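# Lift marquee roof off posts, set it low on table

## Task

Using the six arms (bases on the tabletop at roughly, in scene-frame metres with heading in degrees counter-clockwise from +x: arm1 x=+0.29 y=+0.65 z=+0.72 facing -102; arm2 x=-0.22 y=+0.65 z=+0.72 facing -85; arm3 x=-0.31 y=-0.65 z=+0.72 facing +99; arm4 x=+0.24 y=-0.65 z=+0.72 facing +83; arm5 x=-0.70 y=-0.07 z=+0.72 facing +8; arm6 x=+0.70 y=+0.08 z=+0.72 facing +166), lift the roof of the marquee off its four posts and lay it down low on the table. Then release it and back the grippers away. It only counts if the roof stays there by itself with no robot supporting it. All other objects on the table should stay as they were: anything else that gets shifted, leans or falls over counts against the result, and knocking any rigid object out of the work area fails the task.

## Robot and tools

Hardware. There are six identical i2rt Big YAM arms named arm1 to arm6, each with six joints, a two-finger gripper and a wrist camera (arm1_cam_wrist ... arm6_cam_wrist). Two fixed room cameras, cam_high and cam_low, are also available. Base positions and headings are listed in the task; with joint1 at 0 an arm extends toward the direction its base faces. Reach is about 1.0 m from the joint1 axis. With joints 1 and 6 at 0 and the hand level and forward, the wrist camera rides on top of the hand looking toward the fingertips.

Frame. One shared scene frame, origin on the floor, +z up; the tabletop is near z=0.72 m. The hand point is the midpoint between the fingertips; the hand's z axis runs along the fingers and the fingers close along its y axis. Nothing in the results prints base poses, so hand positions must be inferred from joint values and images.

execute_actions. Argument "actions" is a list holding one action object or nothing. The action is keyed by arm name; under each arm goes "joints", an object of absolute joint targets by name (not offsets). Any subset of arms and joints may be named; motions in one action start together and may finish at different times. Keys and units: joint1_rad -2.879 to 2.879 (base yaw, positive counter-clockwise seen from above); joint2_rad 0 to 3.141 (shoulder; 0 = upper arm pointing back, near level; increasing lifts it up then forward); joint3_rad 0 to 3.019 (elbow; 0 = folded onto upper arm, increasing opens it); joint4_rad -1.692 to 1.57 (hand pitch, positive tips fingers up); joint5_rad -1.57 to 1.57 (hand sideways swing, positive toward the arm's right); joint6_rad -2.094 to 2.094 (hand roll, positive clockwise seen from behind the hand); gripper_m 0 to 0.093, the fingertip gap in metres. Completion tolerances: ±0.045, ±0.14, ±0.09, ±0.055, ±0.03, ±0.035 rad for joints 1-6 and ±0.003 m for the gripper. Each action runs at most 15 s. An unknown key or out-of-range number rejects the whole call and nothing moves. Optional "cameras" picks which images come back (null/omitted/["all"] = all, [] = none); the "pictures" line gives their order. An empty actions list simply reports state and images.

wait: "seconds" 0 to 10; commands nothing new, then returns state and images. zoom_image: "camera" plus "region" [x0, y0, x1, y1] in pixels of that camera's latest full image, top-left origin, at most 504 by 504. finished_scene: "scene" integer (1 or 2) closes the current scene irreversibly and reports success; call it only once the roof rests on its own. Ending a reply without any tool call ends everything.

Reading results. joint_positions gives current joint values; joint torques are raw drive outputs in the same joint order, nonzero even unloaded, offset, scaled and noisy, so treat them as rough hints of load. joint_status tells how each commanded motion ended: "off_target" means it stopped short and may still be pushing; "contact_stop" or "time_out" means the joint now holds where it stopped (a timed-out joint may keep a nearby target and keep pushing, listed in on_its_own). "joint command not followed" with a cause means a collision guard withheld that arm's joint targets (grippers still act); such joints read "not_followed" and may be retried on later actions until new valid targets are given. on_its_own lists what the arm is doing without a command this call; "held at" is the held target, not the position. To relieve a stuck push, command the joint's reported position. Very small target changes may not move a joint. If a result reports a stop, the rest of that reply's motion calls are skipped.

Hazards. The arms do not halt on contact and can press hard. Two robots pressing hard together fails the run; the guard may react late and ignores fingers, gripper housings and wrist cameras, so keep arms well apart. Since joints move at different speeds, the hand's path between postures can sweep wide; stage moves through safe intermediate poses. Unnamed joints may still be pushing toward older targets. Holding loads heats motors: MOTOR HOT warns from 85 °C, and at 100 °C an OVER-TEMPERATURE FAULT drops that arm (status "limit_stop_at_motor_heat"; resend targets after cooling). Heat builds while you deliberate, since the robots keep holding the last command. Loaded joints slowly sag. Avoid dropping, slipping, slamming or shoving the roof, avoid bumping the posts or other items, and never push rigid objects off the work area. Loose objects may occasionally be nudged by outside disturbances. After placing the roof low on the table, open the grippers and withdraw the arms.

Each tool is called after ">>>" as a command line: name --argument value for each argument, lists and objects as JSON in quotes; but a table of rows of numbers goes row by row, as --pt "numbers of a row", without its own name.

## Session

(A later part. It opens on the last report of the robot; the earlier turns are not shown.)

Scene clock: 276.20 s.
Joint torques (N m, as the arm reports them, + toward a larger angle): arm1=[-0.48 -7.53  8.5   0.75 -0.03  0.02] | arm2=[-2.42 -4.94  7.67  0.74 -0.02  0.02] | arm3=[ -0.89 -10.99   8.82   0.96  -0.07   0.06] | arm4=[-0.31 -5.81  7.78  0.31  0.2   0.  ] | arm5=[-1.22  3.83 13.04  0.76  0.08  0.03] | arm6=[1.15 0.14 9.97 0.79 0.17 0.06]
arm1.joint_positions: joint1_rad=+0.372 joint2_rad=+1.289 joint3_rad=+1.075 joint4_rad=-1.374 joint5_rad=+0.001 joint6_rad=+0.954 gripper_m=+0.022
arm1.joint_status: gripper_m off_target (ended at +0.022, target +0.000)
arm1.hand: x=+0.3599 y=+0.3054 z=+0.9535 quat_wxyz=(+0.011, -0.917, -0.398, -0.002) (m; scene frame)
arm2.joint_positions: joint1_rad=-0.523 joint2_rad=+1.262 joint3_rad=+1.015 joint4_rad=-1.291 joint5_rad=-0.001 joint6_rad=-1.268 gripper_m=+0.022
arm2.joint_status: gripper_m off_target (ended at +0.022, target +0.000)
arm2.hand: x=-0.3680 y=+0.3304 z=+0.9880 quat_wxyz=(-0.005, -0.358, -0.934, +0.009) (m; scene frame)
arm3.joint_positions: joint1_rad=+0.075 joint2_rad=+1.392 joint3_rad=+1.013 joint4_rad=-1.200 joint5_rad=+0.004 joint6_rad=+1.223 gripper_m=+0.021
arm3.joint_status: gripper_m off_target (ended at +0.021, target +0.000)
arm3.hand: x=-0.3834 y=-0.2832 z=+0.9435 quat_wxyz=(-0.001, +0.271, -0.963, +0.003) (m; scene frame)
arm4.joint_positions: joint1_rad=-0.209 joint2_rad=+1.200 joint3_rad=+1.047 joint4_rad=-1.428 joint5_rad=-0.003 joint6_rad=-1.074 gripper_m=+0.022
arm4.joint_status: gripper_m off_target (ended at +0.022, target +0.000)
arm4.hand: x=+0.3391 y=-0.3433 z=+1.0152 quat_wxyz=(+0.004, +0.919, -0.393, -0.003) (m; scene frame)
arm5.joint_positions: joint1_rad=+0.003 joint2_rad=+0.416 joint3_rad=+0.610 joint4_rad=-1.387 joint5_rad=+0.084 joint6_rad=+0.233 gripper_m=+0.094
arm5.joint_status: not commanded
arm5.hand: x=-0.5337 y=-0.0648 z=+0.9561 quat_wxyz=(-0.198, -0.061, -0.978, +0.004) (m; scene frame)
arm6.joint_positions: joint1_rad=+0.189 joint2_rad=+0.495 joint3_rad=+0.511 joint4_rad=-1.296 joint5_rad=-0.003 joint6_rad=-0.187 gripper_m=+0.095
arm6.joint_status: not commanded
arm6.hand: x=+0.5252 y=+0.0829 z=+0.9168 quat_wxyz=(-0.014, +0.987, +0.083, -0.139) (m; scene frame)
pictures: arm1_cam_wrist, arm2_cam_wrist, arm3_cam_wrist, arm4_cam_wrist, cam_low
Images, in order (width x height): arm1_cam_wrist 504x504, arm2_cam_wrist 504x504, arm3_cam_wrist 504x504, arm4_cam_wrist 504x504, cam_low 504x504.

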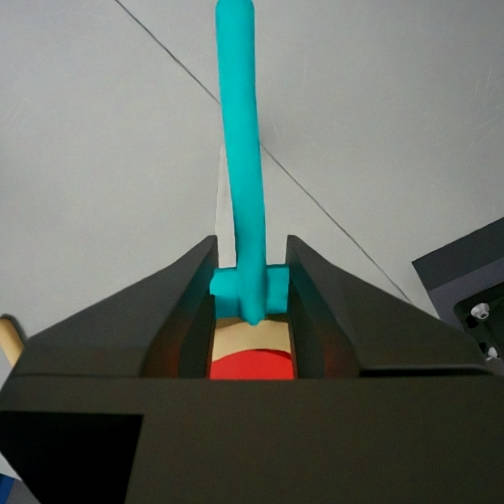

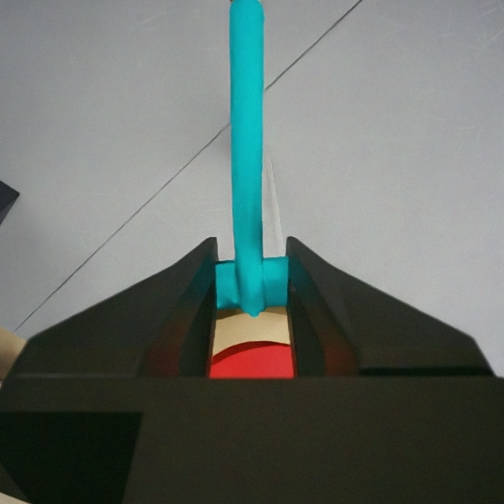

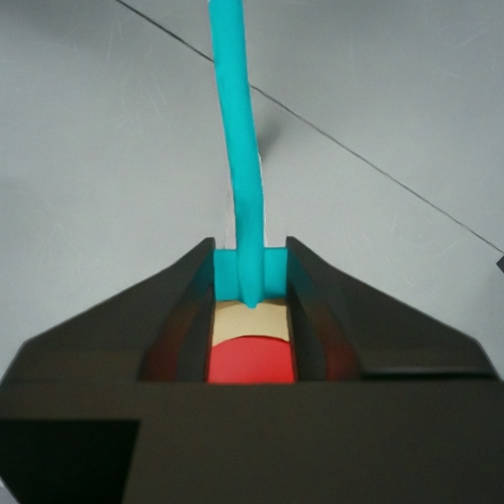

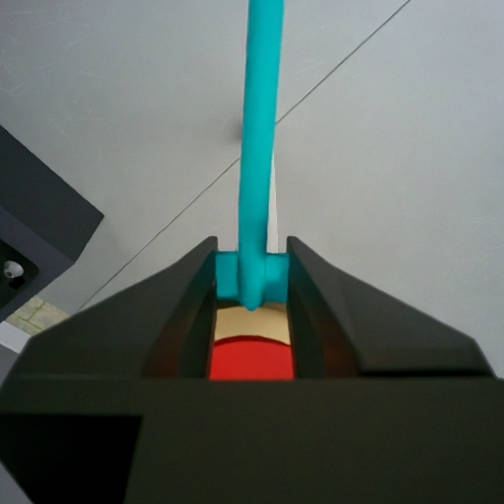

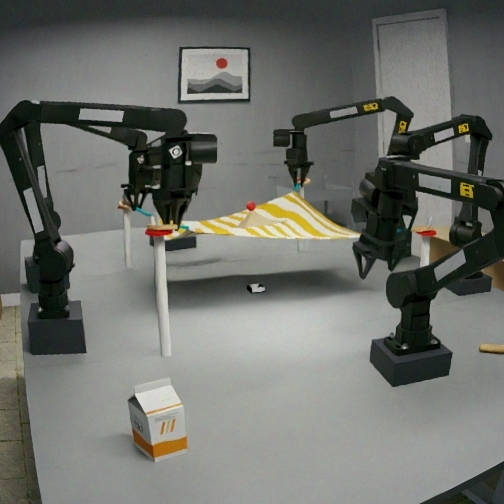

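>>> execute_actions --actions '[{"arm1":{"joints":{"joint1_rad":0.415,"joint2_rad":1.238,"joint3_rad":1.165,"joint4_rad":-1.49,"joint6_rad":1.0}},"arm2":{"joints":{"joint1_rad":-0.572,"joint2_rad":1.22,"joint3_rad":1.112,"joint4_rad":-1.405,"joint6_rad":-1.318}},"arm3":{"joints":{"joint1_rad":0.125,"joint2_rad":1.33,"joint3_rad":1.11,"joint4_rad":-1.315,"joint6_rad":1.27}},"arm4":{"joints":{"joint1_rad":-0.262,"joint2_rad":1.158,"joint3_rad":1.14,"joint4_rad":-1.545,"joint6_rad":-1.13}}}]' --cameras '["arm1_cam_wrist","arm2_cam_wrist","arm3_cam_wrist","arm4_cam_wrist","cam_low"]'

>>> zoom_image --camera "cam_low" --region '[110, 170, 210, 250]'

Scene clock: 301.67 s.
Joint torques (N m, as the arm reports them, + toward a larger angle): arm1=[ 0.85 -8.02 12.24 -0.54 -0.1   0.27] | arm2=[-4.43 -7.26 13.34 -0.37  0.34 -0.12] | arm3=[  0.62 -11.51  14.01  -0.37  -0.09   0.12] | arm4=[-2.23 -7.35 10.47 -1.02  0.53 -0.3 ] | arm5=[-1.77  3.77 13.02  0.71  0.1   0.05] | arm6=[1.18 0.21 9.97 0.78 0.17 0.06]
arm1.joint_positions: joint1_rad=+0.402 joint2_rad=+1.247 joint3_rad=+1.122 joint4_rad=-1.470 joint5_rad=+0.004 joint6_rad=+0.990 gripper_m=+0.022
arm1.joint_status: all done
arm1.hand: x=+0.3669 y=+0.3190 z=+0.9852 quat_wxyz=(+0.015, -0.918, -0.396, -0.001) (m; scene frame)
arm2.joint_positions: joint1_rad=-0.548 joint2_rad=+1.240 joint3_rad=+1.061 joint4_rad=-1.386 joint5_rad=-0.010 joint6_rad=-1.311 gripper_m=+0.022
arm2.joint_status: all done
arm2.hand: x=-0.3707 y=+0.3415 z=+1.0121 quat_wxyz=(-0.010, -0.349, -0.937, -0.003) (m; scene frame)
arm3.joint_positions: joint1_rad=+0.114 joint2_rad=+1.332 joint3_rad=+1.061 joint4_rad=-1.296 joint5_rad=+0.004 joint6_rad=+1.262 gripper_m=+0.021
arm3.joint_status: all done
arm3.hand: x=-0.3959 y=-0.2932 z=+0.9817 quat_wxyz=(-0.001, +0.271, -0.963, -0.002) (m; scene frame)
arm4.joint_positions: joint1_rad=-0.238 joint2_rad=+1.166 joint3_rad=+1.104 joint4_rad=-1.515 joint5_rad=-0.013 joint6_rad=-1.114 gripper_m=+0.022
arm4.joint_status: all done
arm4.hand: x=+0.3437 y=-0.3534 z=+1.0469 quat_wxyz=(+0.002, +0.922, -0.388, -0.008) (m; scene frame)
arm5.joint_positions: joint1_rad=+0.003 joint2_rad=+0.416 joint3_rad=+0.610 joint4_rad=-1.387 joint5_rad=+0.084 joint6_rad=+0.233 gripper_m=+0.094
arm5.joint_status: not commanded
arm5.hand: x=-0.5337 y=-0.0648 z=+0.9561 quat_wxyz=(-0.198, -0.061, -0.978, +0.004) (m; scene frame)
arm6.joint_positions: joint1_rad=+0.189 joint2_rad=+0.495 joint3_rad=+0.511 joint4_rad=-1.296 joint5_rad=-0.003 joint6_rad=-0.187 gripper_m=+0.095
arm6.joint_status: not commanded
arm6.hand: x=+0.5252 y=+0.0829 z=+0.9168 quat_wxyz=(-0.014, +0.987, +0.083, -0.139) (m; scene frame)
pictures: arm1_cam_wrist, arm2_cam_wrist, arm3_cam_wrist, arm4_cam_wrist, cam_low
Images, in order (width x height): arm1_cam_wrist 504x504, arm2_cam_wrist 504x504, arm3_cam_wrist 504x504, arm4_cam_wrist 504x504, cam_low 504x504.

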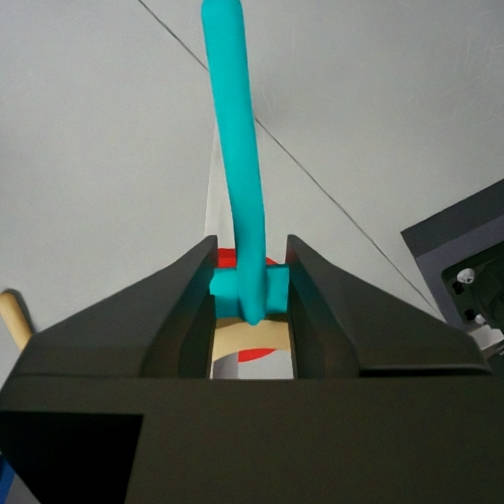

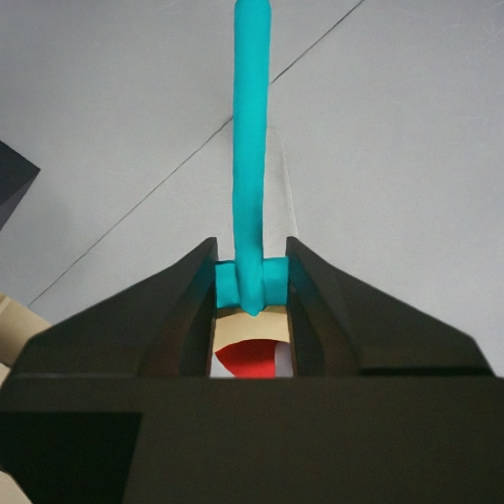

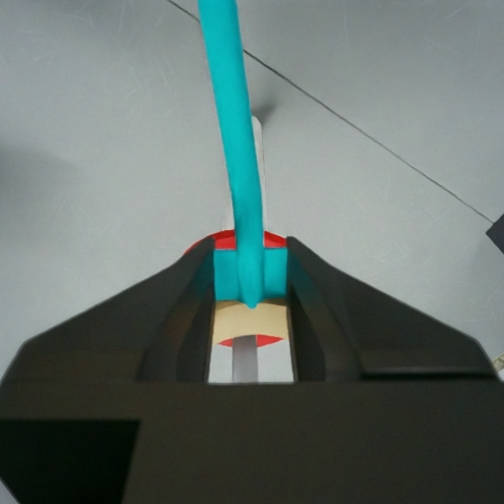

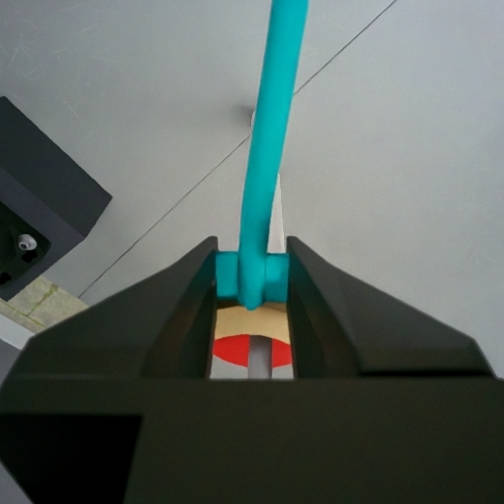

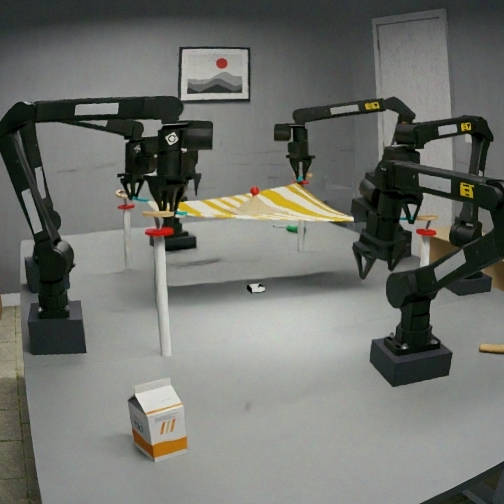

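Region (110, 170, 210, 250) of cam_low's 504x504 image, scaled by 5.040, with more detail than that image has; it fills the top 403 rows of this view, and the rest is white.

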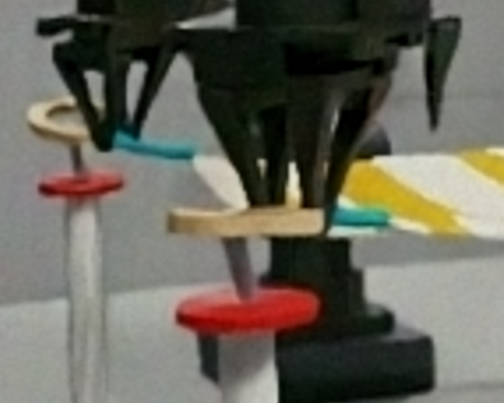

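>>> execute_actions --actions '[{"arm1":{"joints":{"joint3_rad":1.25,"joint4_rad":-1.57}},"arm2":{"joints":{"joint1_rad":-0.60,"joint3_rad":1.22,"joint4_rad":-1.50}},"arm3":{"joints":{"joint2_rad":1.295,"joint3_rad":1.17,"joint4_rad":-1.41}},"arm4":{"joints":{"joint1_rad":-0.275,"joint2_rad":1.15,"joint3_rad":1.22,"joint4_rad":-1.63}}}]' --cameras '["cam_high","cam_low"]'

>>> zoom_image --camera "cam_low" --region '[100, 140, 450, 260]'

Scene clock: 317.87 s.
Joint torques (N m, as the arm reports them, + toward a larger angle): arm1=[ 0.85 -8.31 12.33 -0.46 -0.15  0.24] | arm2=[-4.84 -6.93 12.93 -0.21  0.54 -0.11] | arm3=[  0.75 -11.82  14.28  -0.41  -0.08   0.08] | arm4=[-2.32 -7.6  10.3  -0.93  0.59 -0.27] | arm5=[-1.31  3.61 13.08  0.75  0.12  0.02] | arm6=[1.13 0.2  9.97 0.78 0.17 0.06]
arm1.joint_positions: joint1_rad=+0.402 joint2_rad=+1.247 joint3_rad=+1.209 joint4_rad=-1.552 joint5_rad=+0.004 joint6_rad=+0.990 gripper_m=+0.022
arm1.joint_status: all done
arm1.hand: x=+0.3678 y=+0.3147 z=+1.0184 quat_wxyz=(+0.012, -0.918, -0.395, -0.001) (m; scene frame)
arm2.joint_positions: joint1_rad=-0.568 joint2_rad=+1.236 joint3_rad=+1.176 joint4_rad=-1.483 joint5_rad=-0.015 joint6_rad=-1.312 gripper_m=+0.022
arm2.joint_status: all done
arm2.hand: x=-0.3811 y=+0.3355 z=+1.0571 quat_wxyz=(-0.011, -0.358, -0.934, +0.008) (m; scene frame)
arm3.joint_positions: joint1_rad=+0.114 joint2_rad=+1.299 joint3_rad=+1.118 joint4_rad=-1.391 joint5_rad=+0.004 joint6_rad=+1.262 gripper_m=+0.021
arm3.joint_status: all done
arm3.hand: x=-0.3943 y=-0.2995 z=+1.0138 quat_wxyz=(-0.001, +0.271, -0.963, +0.001) (m; scene frame)
arm4.joint_positions: joint1_rad=-0.245 joint2_rad=+1.162 joint3_rad=+1.186 joint4_rad=-1.599 joint5_rad=-0.015 joint6_rad=-1.115 gripper_m=+0.022
arm4.joint_status: all done
arm4.hand: x=+0.3455 y=-0.3546 z=+1.0793 quat_wxyz=(+0.001, +0.920, -0.391, -0.009) (m; scene frame)
arm5.joint_positions: joint1_rad=+0.003 joint2_rad=+0.416 joint3_rad=+0.610 joint4_rad=-1.387 joint5_rad=+0.084 joint6_rad=+0.233 gripper_m=+0.094
arm5.joint_status: not commanded
arm5.hand: x=-0.5337 y=-0.0648 z=+0.9561 quat_wxyz=(-0.198, -0.061, -0.978, +0.004) (m; scene frame)
arm6.joint_positions: joint1_rad=+0.189 joint2_rad=+0.495 joint3_rad=+0.511 joint4_rad=-1.296 joint5_rad=-0.003 joint6_rad=-0.187 gripper_m=+0.095
arm6.joint_status: not commanded
arm6.hand: x=+0.5252 y=+0.0829 z=+0.9168 quat_wxyz=(-0.014, +0.987, +0.083, -0.139) (m; scene frame)
pictures: cam_high, cam_low
Images, in order (width x height): cam_high 504x504, cam_low 504x504.

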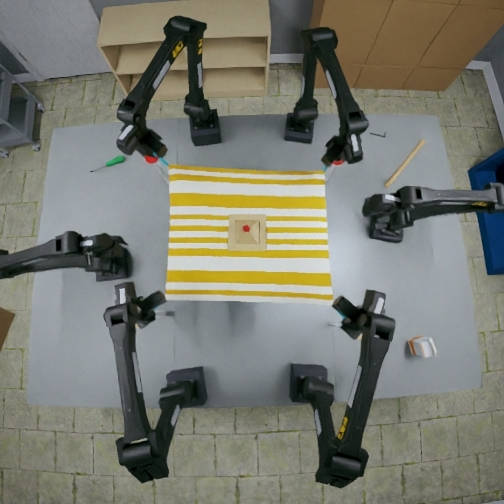

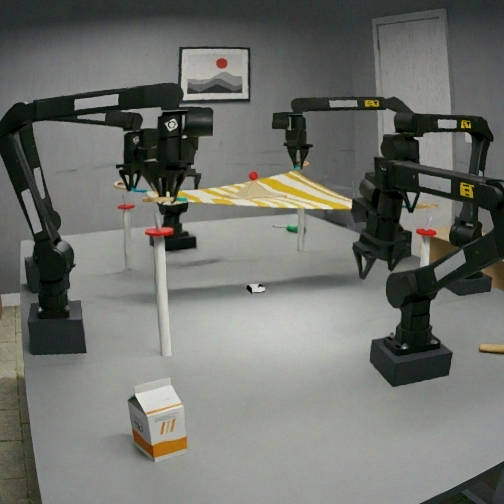

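Region (100, 140, 450, 260) of cam_low's 504x504 image, scaled by 1.440, with more detail than that image has; it fills the top 173 rows of this view, and the rest is white.

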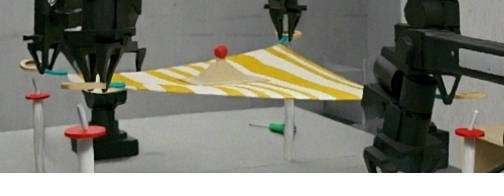

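>>> execute_actions --actions '[{"arm1":{"joints":{"joint1_rad":0.112,"joint6_rad":0.29}},"arm2":{"joints":{"joint1_rad":-0.268,"joint6_rad":-0.51}},"arm3":{"joints":{"joint1_rad":-0.151,"joint6_rad":0.32}},"arm4":{"joints":{"joint1_rad":0.071,"joint6_rad":-0.375}}}]' --cameras '["cam_high","cam_low"]'

>>> execute_actions --actions '[{"arm1":{"joints":{"joint2_rad":1.39,"joint3_rad":0.94,"joint4_rad":-1.12}},"arm2":{"joints":{"joint2_rad":1.44,"joint3_rad":0.90,"joint4_rad":-1.0}},"arm3":{"joints":{"joint2_rad":1.5,"joint3_rad":0.91,"joint4_rad":-0.97}},"arm4":{"joints":{"joint2_rad":1.39,"joint3_rad":0.89,"joint4_rad":-1.07}}}]' --cameras '["cam_high","cam_low"]'

Scene clock: 349.77 s.
Joint torques (N m, as the arm reports them, + toward a larger angle): arm1=[-0.06 -7.74 12.25 -0.28 -0.09 -0.02] | arm2=[-3.01 -7.1  13.06 -0.03  0.15  0.03] | arm3=[  0.34 -11.37  14.56  -0.42  -0.04  -0.13] | arm4=[-0.47 -7.79 10.46 -0.59  0.27  0.04] | arm5=[-1.26  3.73 13.05  0.7   0.1   0.07] | arm6=[1.13 0.22 9.98 0.79 0.17 0.06]
arm1.joint_positions: joint1_rad=+0.109 joint2_rad=+1.247 joint3_rad=+1.209 joint4_rad=-1.555 joint5_rad=+0.002 joint6_rad=+0.300 gripper_m=+0.022
arm1.joint_status: all done
arm1.hand: x=+0.2687 y=+0.3074 z=+1.0184 quat_wxyz=(+0.012, -0.822, -0.569, -0.008) (m; scene frame)
arm2.joint_positions: joint1_rad=-0.263 joint2_rad=+1.236 joint3_rad=+1.176 joint4_rad=-1.485 joint5_rad=-0.005 joint6_rad=-0.519 gripper_m=+0.022
arm2.joint_status: all done
arm2.hand: x=-0.2816 y=+0.3035 z=+1.0582 quat_wxyz=(-0.011, -0.573, -0.820, +0.003) (m; scene frame)
arm3.joint_positions: joint1_rad=-0.158 joint2_rad=+1.299 joint3_rad=+1.118 joint4_rad=-1.391 joint5_rad=+0.002 joint6_rad=+0.328 gripper_m=+0.021
arm3.joint_status: all done
arm3.hand: x=-0.2973 y=-0.2896 z=+1.0137 quat_wxyz=(+0.000, +0.569, -0.822, +0.001) (m; scene frame)
arm4.joint_positions: joint1_rad=+0.071 joint2_rad=+1.162 joint3_rad=+1.186 joint4_rad=-1.608 joint5_rad=-0.005 joint6_rad=-0.390 gripper_m=+0.022
arm4.joint_status: all done
arm4.hand: x=+0.2498 y=-0.3391 z=+1.0796 quat_wxyz=(+0.006, +0.822, -0.570, +0.000) (m; scene frame)
arm5.joint_positions: joint1_rad=+0.003 joint2_rad=+0.416 joint3_rad=+0.610 joint4_rad=-1.387 joint5_rad=+0.084 joint6_rad=+0.233 gripper_m=+0.094
arm5.joint_status: not commanded
arm5.hand: x=-0.5337 y=-0.0648 z=+0.9561 quat_wxyz=(-0.198, -0.061, -0.978, +0.004) (m; scene frame)
arm6.joint_positions: joint1_rad=+0.189 joint2_rad=+0.495 joint3_rad=+0.511 joint4_rad=-1.296 joint5_rad=-0.003 joint6_rad=-0.187 gripper_m=+0.095
arm6.joint_status: not commanded
arm6.hand: x=+0.5252 y=+0.0829 z=+0.9168 quat_wxyz=(-0.014, +0.987, +0.083, -0.139) (m; scene frame)
pictures: cam_high, cam_low
Images, in order (width x height): cam_high 504x504, cam_low 504x504.

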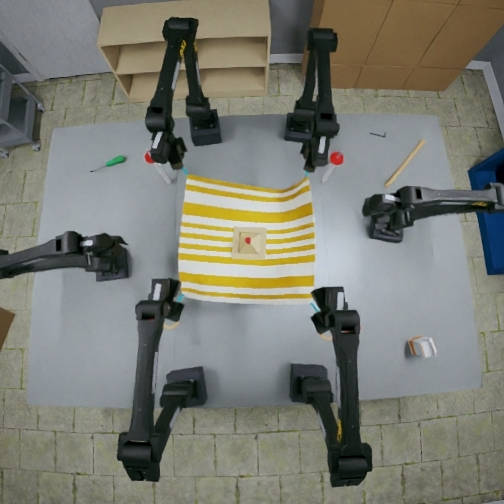

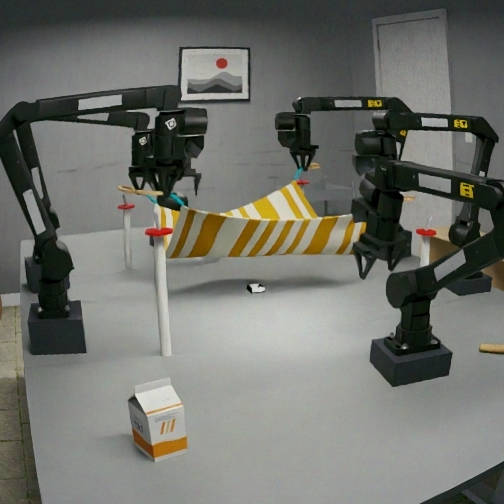

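Scene clock: 351.00 s.
Joint torques (N m, as the arm reports them, + toward a larger angle): arm1=[ 0.15 -9.36  8.67  0.74 -0.1   0.01] | arm2=[-2.97 -9.04  8.37  1.12  0.09  0.03] | arm3=[  0.4  -14.09   9.26   1.    -0.06  -0.09] | arm4=[ -0.94 -10.35   8.07   0.54   0.25   0.07] | arm5=[-1.24  3.77 13.25  0.93  0.11  0.06] | arm6=[1.17 0.22 9.96 0.8  0.17 0.06]
arm1.joint_positions: joint1_rad=+0.109 joint2_rad=+1.408 joint3_rad=+0.927 joint4_rad=-1.132 joint5_rad=+0.002 joint6_rad=+0.300 gripper_m=+0.022
arm1.joint_status: all done
arm1.hand: x=+0.2678 y=+0.2944 z=+0.8605 quat_wxyz=(+0.019, -0.822, -0.569, -0.014) (m; scene frame)
arm2.joint_positions: joint1_rad=-0.263 joint2_rad=+1.463 joint3_rad=+0.892 joint4_rad=-1.012 joint5_rad=-0.003 joint6_rad=-0.518 gripper_m=+0.022
arm2.joint_status: all done
arm2.hand: x=-0.2823 y=+0.2876 z=+0.8780 quat_wxyz=(-0.002, -0.573, -0.819, -0.014) (m; scene frame)
arm3.joint_positions: joint1_rad=-0.158 joint2_rad=+1.510 joint3_rad=+0.899 joint4_rad=-0.987 joint5_rad=+0.002 joint6_rad=+0.328 gripper_m=+0.021
arm3.joint_status: all done
arm3.hand: x=-0.2972 y=-0.2774 z=+0.8628 quat_wxyz=(+0.008, +0.569, -0.822, +0.011) (m; scene frame)
arm4.joint_positions: joint1_rad=+0.071 joint2_rad=+1.398 joint3_rad=+0.873 joint4_rad=-1.087 joint5_rad=-0.003 joint6_rad=-0.389 gripper_m=+0.022
arm4.joint_status: all done
arm4.hand: x=+0.2508 y=-0.3063 z=+0.8895 quat_wxyz=(+0.017, +0.822, -0.570, +0.008) (m; scene frame)
arm5.joint_positions: joint1_rad=+0.003 joint2_rad=+0.416 joint3_rad=+0.610 joint4_rad=-1.387 joint5_rad=+0.084 joint6_rad=+0.233 gripper_m=+0.094
arm5.joint_status: not commanded
arm5.hand: x=-0.5337 y=-0.0648 z=+0.9561 quat_wxyz=(-0.198, -0.061, -0.978, +0.004) (m; scene frame)
arm6.joint_positions: joint1_rad=+0.189 joint2_rad=+0.495 joint3_rad=+0.511 joint4_rad=-1.296 joint5_rad=-0.003 joint6_rad=-0.187 gripper_m=+0.095
arm6.joint_status: not commanded
arm6.hand: x=+0.5252 y=+0.0829 z=+0.9168 quat_wxyz=(-0.014, +0.987, +0.083, -0.139) (m; scene frame)
pictures: cam_high, cam_low
Images, in order (width x height): cam_high 504x504, cam_low 504x504.

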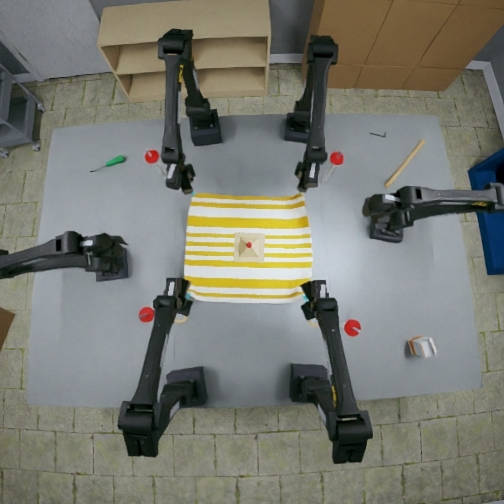

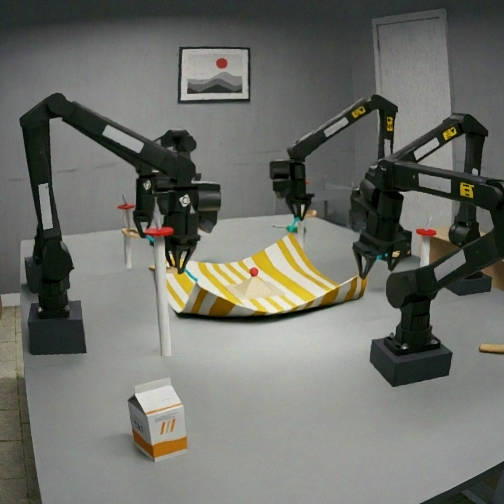

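>>> execute_actions --actions '[{"arm1":{"joints":{"joint2_rad":1.531,"joint3_rad":0.677,"joint4_rad":-0.68}},"arm2":{"joints":{"joint2_rad":1.649,"joint3_rad":0.622,"joint4_rad":-0.495}},"arm3":{"joints":{"joint2_rad":1.70,"joint3_rad":0.702,"joint4_rad":-0.54}},"arm4":{"joints":{"joint2_rad":1.618,"joint3_rad":0.602,"joint4_rad":-0.52}}}]' --cameras '["cam_high","cam_low"]'

Scene clock: 359.07 s.
Joint torques (N m, as the arm reports them, + toward a larger angle): arm1=[ 0.05 -9.33  5.73  0.91 -0.08  0.01] | arm2=[-3.02 -8.19  5.01  1.2   0.09  0.03] | arm3=[  0.41 -13.64   6.39   1.02  -0.04  -0.1 ] | arm4=[ -0.57 -10.45   4.39   0.77   0.22   0.04] | arm5=[-1.66  3.39 13.09  0.69  0.1   0.05] | arm6=[1.12 0.22 9.98 0.78 0.17 0.06]
arm1.joint_positions: joint1_rad=+0.109 joint2_rad=+1.549 joint3_rad=+0.675 joint4_rad=-0.693 joint5_rad=+0.002 joint6_rad=+0.299 gripper_m=+0.022
arm1.joint_status: all done
arm1.hand: x=+0.2695 y=+0.3234 z=+0.7393 quat_wxyz=(+0.001, -0.822, -0.569, +0.000) (m; scene frame)
arm2.joint_positions: joint1_rad=-0.263 joint2_rad=+1.662 joint3_rad=+0.617 joint4_rad=-0.508 joint5_rad=-0.003 joint6_rad=-0.518 gripper_m=+0.022
arm2.joint_status: all done
arm2.hand: x=-0.2725 y=+0.3351 z=+0.7418 quat_wxyz=(-0.008, -0.573, -0.819, +0.000) (m; scene frame)
arm3.joint_positions: joint1_rad=-0.158 joint2_rad=+1.711 joint3_rad=+0.694 joint4_rad=-0.557 joint5_rad=+0.002 joint6_rad=+0.327 gripper_m=+0.021
arm3.joint_status: all done
arm3.hand: x=-0.2984 y=-0.3082 z=+0.7401 quat_wxyz=(+0.001, +0.569, -0.822, +0.001) (m; scene frame)
arm4.joint_positions: joint1_rad=+0.071 joint2_rad=+1.630 joint3_rad=+0.599 joint4_rad=-0.537 joint5_rad=-0.003 joint6_rad=-0.389 gripper_m=+0.022
arm4.joint_status: all done
arm4.hand: x=+0.2496 y=-0.3407 z=+0.7423 quat_wxyz=(-0.002, +0.822, -0.570, -0.004) (m; scene frame)
arm5.joint_positions: joint1_rad=+0.003 joint2_rad=+0.416 joint3_rad=+0.610 joint4_rad=-1.387 joint5_rad=+0.084 joint6_rad=+0.233 gripper_m=+0.094
arm5.joint_status: not commanded
arm5.hand: x=-0.5337 y=-0.0648 z=+0.9561 quat_wxyz=(-0.198, -0.061, -0.978, +0.004) (m; scene frame)
arm6.joint_positions: joint1_rad=+0.189 joint2_rad=+0.495 joint3_rad=+0.511 joint4_rad=-1.296 joint5_rad=-0.003 joint6_rad=-0.187 gripper_m=+0.095
arm6.joint_status: not commanded
arm6.hand: x=+0.5252 y=+0.0829 z=+0.9168 quat_wxyz=(-0.014, +0.987, +0.083, -0.139) (m; scene frame)
pictures: cam_high, cam_low
Images, in order (width x height): cam_high 504x504, cam_low 504x504.

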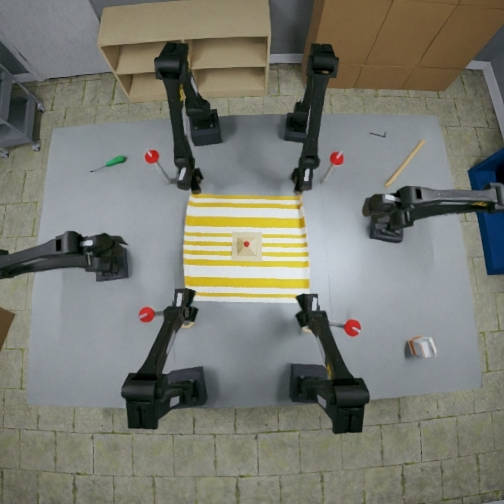

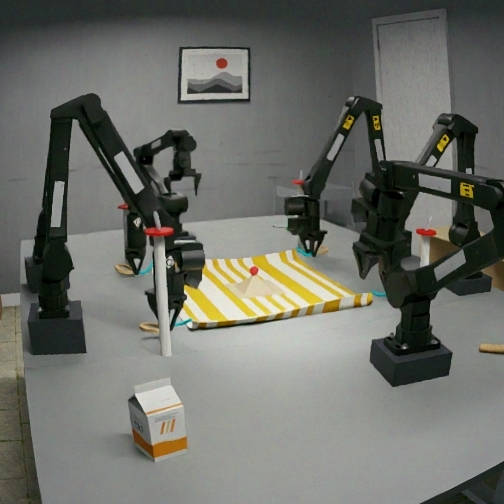

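>>> execute_actions --actions '[{"arm1":{"joints":{"joint2_rad":1.59,"joint4_rad":-0.64}},"arm2":{"joints":{"joint2_rad":1.715,"joint4_rad":-0.45}},"arm3":{"joints":{"joint2_rad":1.755,"joint4_rad":-0.50}},"arm4":{"joints":{"joint2_rad":1.685,"joint4_rad":-0.475}}}]' --cameras '["cam_low"]'

>>> zoom_image --camera "cam_low" --region '[100, 240, 220, 350]'

Scene clock: 366.60 s.
Joint torques (N m, as the arm reports them, + toward a larger angle): arm1=[ 0.11 -6.98  5.57  0.92 -0.08  0.03] | arm2=[-3.1  -6.44  4.75  1.24  0.08  0.03] | arm3=[  0.43 -12.11   6.11   1.04  -0.04  -0.09] | arm4=[-1.01 -8.22  4.21  0.69  0.21  0.05] | arm5=[-1.56  3.71 13.16  0.83  0.08  0.03] | arm6=[1.14 0.21 9.99 0.79 0.17 0.06]
arm1.joint_positions: joint1_rad=+0.109 joint2_rad=+1.577 joint3_rad=+0.675 joint4_rad=-0.651 joint5_rad=+0.001 joint6_rad=+0.299 gripper_m=+0.022
arm1.joint_status: all done
arm1.hand: x=+0.2692 y=+0.3175 z=+0.7309 quat_wxyz=(-0.005, -0.822, -0.569, +0.005) (m; scene frame)
arm2.joint_positions: joint1_rad=-0.263 joint2_rad=+1.698 joint3_rad=+0.617 joint4_rad=-0.463 joint5_rad=-0.003 joint6_rad=-0.518 gripper_m=+0.022
arm2.joint_status: all done
arm2.hand: x=-0.2729 y=+0.3318 z=+0.7312 quat_wxyz=(-0.010, -0.573, -0.819, +0.004) (m; scene frame)
arm3.joint_positions: joint1_rad=-0.158 joint2_rad=+1.744 joint3_rad=+0.694 joint4_rad=-0.516 joint5_rad=+0.002 joint6_rad=+0.327 gripper_m=+0.021
arm3.joint_status: all done
arm3.hand: x=-0.2983 y=-0.3052 z=+0.7295 quat_wxyz=(-0.002, +0.569, -0.822, -0.002) (m; scene frame)
arm4.joint_positions: joint1_rad=+0.071 joint2_rad=+1.669 joint3_rad=+0.599 joint4_rad=-0.491 joint5_rad=-0.002 joint6_rad=-0.388 gripper_m=+0.022
arm4.joint_status: all done
arm4.hand: x=+0.2497 y=-0.3373 z=+0.7310 quat_wxyz=(-0.005, +0.821, -0.570, -0.005) (m; scene frame)
arm5.joint_positions: joint1_rad=+0.003 joint2_rad=+0.416 joint3_rad=+0.610 joint4_rad=-1.387 joint5_rad=+0.084 joint6_rad=+0.233 gripper_m=+0.094
arm5.joint_status: not commanded
arm5.hand: x=-0.5337 y=-0.0648 z=+0.9561 quat_wxyz=(-0.198, -0.061, -0.978, +0.004) (m; scene frame)
arm6.joint_positions: joint1_rad=+0.189 joint2_rad=+0.495 joint3_rad=+0.511 joint4_rad=-1.296 joint5_rad=-0.003 joint6_rad=-0.187 gripper_m=+0.095
arm6.joint_status: not commanded
arm6.hand: x=+0.5252 y=+0.0829 z=+0.9168 quat_wxyz=(-0.014, +0.987, +0.083, -0.139) (m; scene frame)
pictures: cam_low
Images, in order (width x height): cam_low 504x504.

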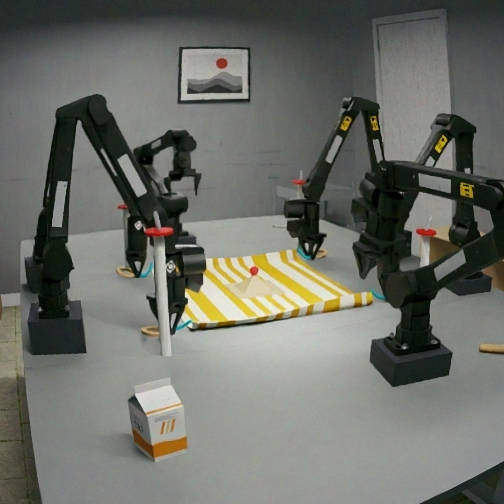

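Region (100, 240, 220, 350) of cam_low's 504x504 image, scaled by 4.200, with more detail than that image has; it fills the top 462 rows of this view, and the rest is white.

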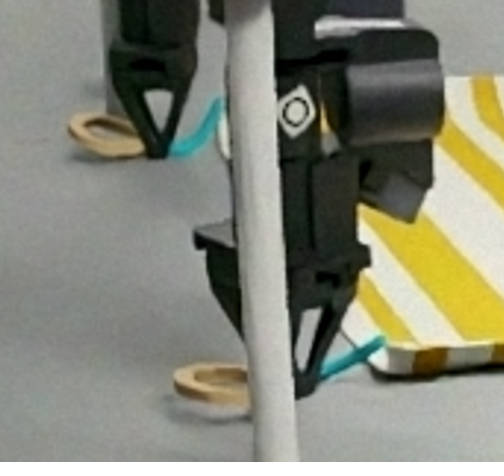

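Release, then retreat.

>>> execute_actions --actions '[{"arm1":{"joints":{"gripper_m":0.05}},"arm2":{"joints":{"gripper_m":0.05}},"arm3":{"joints":{"gripper_m":0.05}},"arm4":{"joints":{"gripper_m":0.05}}}]' --cameras '[]'

>>> execute_actions --actions '[{"arm1":{"joints":{"joint2_rad":0.8,"joint4_rad":-1.4}},"arm2":{"joints":{"joint2_rad":0.8,"joint4_rad":-1.35}},"arm3":{"joints":{"joint2_rad":0.8,"joint4_rad":-1.45}},"arm4":{"joints":{"joint2_rad":0.8,"joint4_rad":-1.35}}}]' --cameras '["cam_high","cam_low"]'

Scene clock: 372.73 s.
Joint torques (N m, as the arm reports them, + toward a larger angle): arm1=[ 0.13 -7.1   5.62  0.87 -0.1   0.02] | arm2=[-2.98 -6.39  4.74  1.27  0.07  0.02] | arm3=[  0.31 -11.94   6.07   1.08  -0.04  -0.09] | arm4=[-1.25 -8.45  4.13  0.77  0.2   0.01] | arm5=[-1.72  4.06 13.09  0.9   0.08  0.02] | arm6=[1.09 0.23 9.98 0.8  0.17 0.06]
arm1.joint_positions: joint1_rad=+0.109 joint2_rad=+1.576 joint3_rad=+0.675 joint4_rad=-0.650 joint5_rad=+0.002 joint6_rad=+0.299 gripper_m=+0.050
arm1.joint_status: all done
arm1.hand: x=+0.2691 y=+0.3173 z=+0.7311 quat_wxyz=(-0.005, -0.822, -0.569, +0.005) (m; scene frame)
arm2.joint_positions: joint1_rad=-0.263 joint2_rad=+1.698 joint3_rad=+0.617 joint4_rad=-0.463 joint5_rad=-0.003 joint6_rad=-0.517 gripper_m=+0.050
arm2.joint_status: all done
arm2.hand: x=-0.2729 y=+0.3318 z=+0.7312 quat_wxyz=(-0.010, -0.574, -0.819, +0.004) (m; scene frame)
arm3.joint_positions: joint1_rad=-0.158 joint2_rad=+1.744 joint3_rad=+0.694 joint4_rad=-0.516 joint5_rad=+0.002 joint6_rad=+0.327 gripper_m=+0.050
arm3.joint_status: all done
arm3.hand: x=-0.2983 y=-0.3051 z=+0.7295 quat_wxyz=(-0.002, +0.569, -0.822, -0.002) (m; scene frame)
arm4.joint_positions: joint1_rad=+0.071 joint2_rad=+1.669 joint3_rad=+0.599 joint4_rad=-0.491 joint5_rad=-0.002 joint6_rad=-0.388 gripper_m=+0.050
arm4.joint_status: all done
arm4.hand: x=+0.2497 y=-0.3373 z=+0.7310 quat_wxyz=(-0.005, +0.821, -0.570, -0.005) (m; scene frame)
arm5.joint_positions: joint1_rad=+0.003 joint2_rad=+0.416 joint3_rad=+0.610 joint4_rad=-1.387 joint5_rad=+0.084 joint6_rad=+0.233 gripper_m=+0.094
arm5.joint_status: not commanded
arm5.hand: x=-0.5337 y=-0.0648 z=+0.9561 quat_wxyz=(-0.198, -0.061, -0.978, +0.004) (m; scene frame)
arm6.joint_positions: joint1_rad=+0.189 joint2_rad=+0.495 joint3_rad=+0.511 joint4_rad=-1.296 joint5_rad=-0.003 joint6_rad=-0.187 gripper_m=+0.095
arm6.joint_status: not commanded
arm6.hand: x=+0.5252 y=+0.0829 z=+0.9168 quat_wxyz=(-0.014, +0.987, +0.083, -0.139) (m; scene frame)
pictures: none
No camera images: the call's "cameras" was empty. Leave "cameras" out to get every camera's image.

Scene clock: 374.23 s.
Joint torques (N m, as the arm reports them, + toward a larger angle): arm1=[ 0.05 -1.56  9.01  0.07 -0.09  0.02] | arm2=[-3.01 -0.89  9.47  0.17  0.08  0.03] | arm3=[ 0.38 -2.21 10.8  -0.24 -0.05 -0.09] | arm4=[-0.98 -0.47  8.15 -0.35  0.18  0.02] | arm5=[-1.59  3.84 13.15  0.76  0.09  0.09] | arm6=[1.15 0.24 9.97 0.8  0.17 0.06]
arm1.joint_positions: joint1_rad=+0.109 joint2_rad=+0.799 joint3_rad=+0.675 joint4_rad=-1.389 joint5_rad=+0.002 joint6_rad=+0.299 gripper_m=+0.050
arm1.joint_status: all done
arm1.hand: x=+0.2772 y=+0.4500 z=+0.9248 quat_wxyz=(-0.020, -0.822, -0.569, +0.017) (m; scene frame)
arm2.joint_positions: joint1_rad=-0.263 joint2_rad=+0.804 joint3_rad=+0.617 joint4_rad=-1.339 joint5_rad=-0.003 joint6_rad=-0.517 gripper_m=+0.050
arm2.joint_status: all done
arm2.hand: x=-0.2544 y=+0.4571 z=+0.9518 quat_wxyz=(-0.014, -0.574, -0.819, +0.012) (m; scene frame)
arm3.joint_positions: joint1_rad=-0.158 joint2_rad=+0.797 joint3_rad=+0.694 joint4_rad=-1.434 joint5_rad=+0.002 joint6_rad=+0.327 gripper_m=+0.050
arm3.joint_status: all done
arm3.hand: x=-0.3028 y=-0.4564 z=+0.9786 quat_wxyz=(-0.010, +0.569, -0.822, -0.014) (m; scene frame)
arm4.joint_positions: joint1_rad=+0.071 joint2_rad=+0.799 joint3_rad=+0.599 joint4_rad=-1.333 joint5_rad=-0.002 joint6_rad=-0.388 gripper_m=+0.050
arm4.joint_status: all done
arm4.hand: x=+0.2462 y=-0.4605 z=+0.9386 quat_wxyz=(-0.016, +0.821, -0.570, -0.013) (m; scene frame)
arm5.joint_positions: joint1_rad=+0.003 joint2_rad=+0.416 joint3_rad=+0.610 joint4_rad=-1.387 joint5_rad=+0.084 joint6_rad=+0.233 gripper_m=+0.094
arm5.joint_status: not commanded
arm5.hand: x=-0.5337 y=-0.0648 z=+0.9561 quat_wxyz=(-0.198, -0.061, -0.978, +0.004) (m; scene frame)
arm6.joint_positions: joint1_rad=+0.189 joint2_rad=+0.495 joint3_rad=+0.511 joint4_rad=-1.296 joint5_rad=-0.003 joint6_rad=-0.187 gripper_m=+0.095
arm6.joint_status: not commanded
arm6.hand: x=+0.5252 y=+0.0829 z=+0.9168 quat_wxyz=(-0.014, +0.987, +0.083, -0.139) (m; scene frame)
pictures: cam_high, cam_low
Images, in order (width x height): cam_high 504x504, cam_low 504x504.

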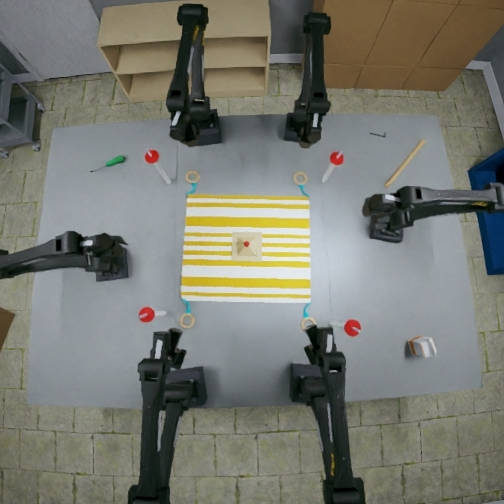

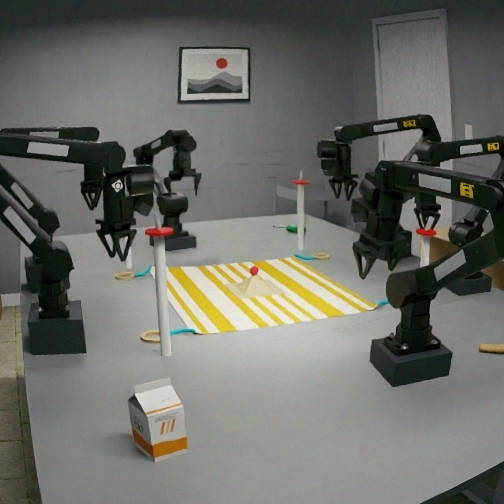

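>>> finished_scene --scene 1

The scene is finished: the task was done.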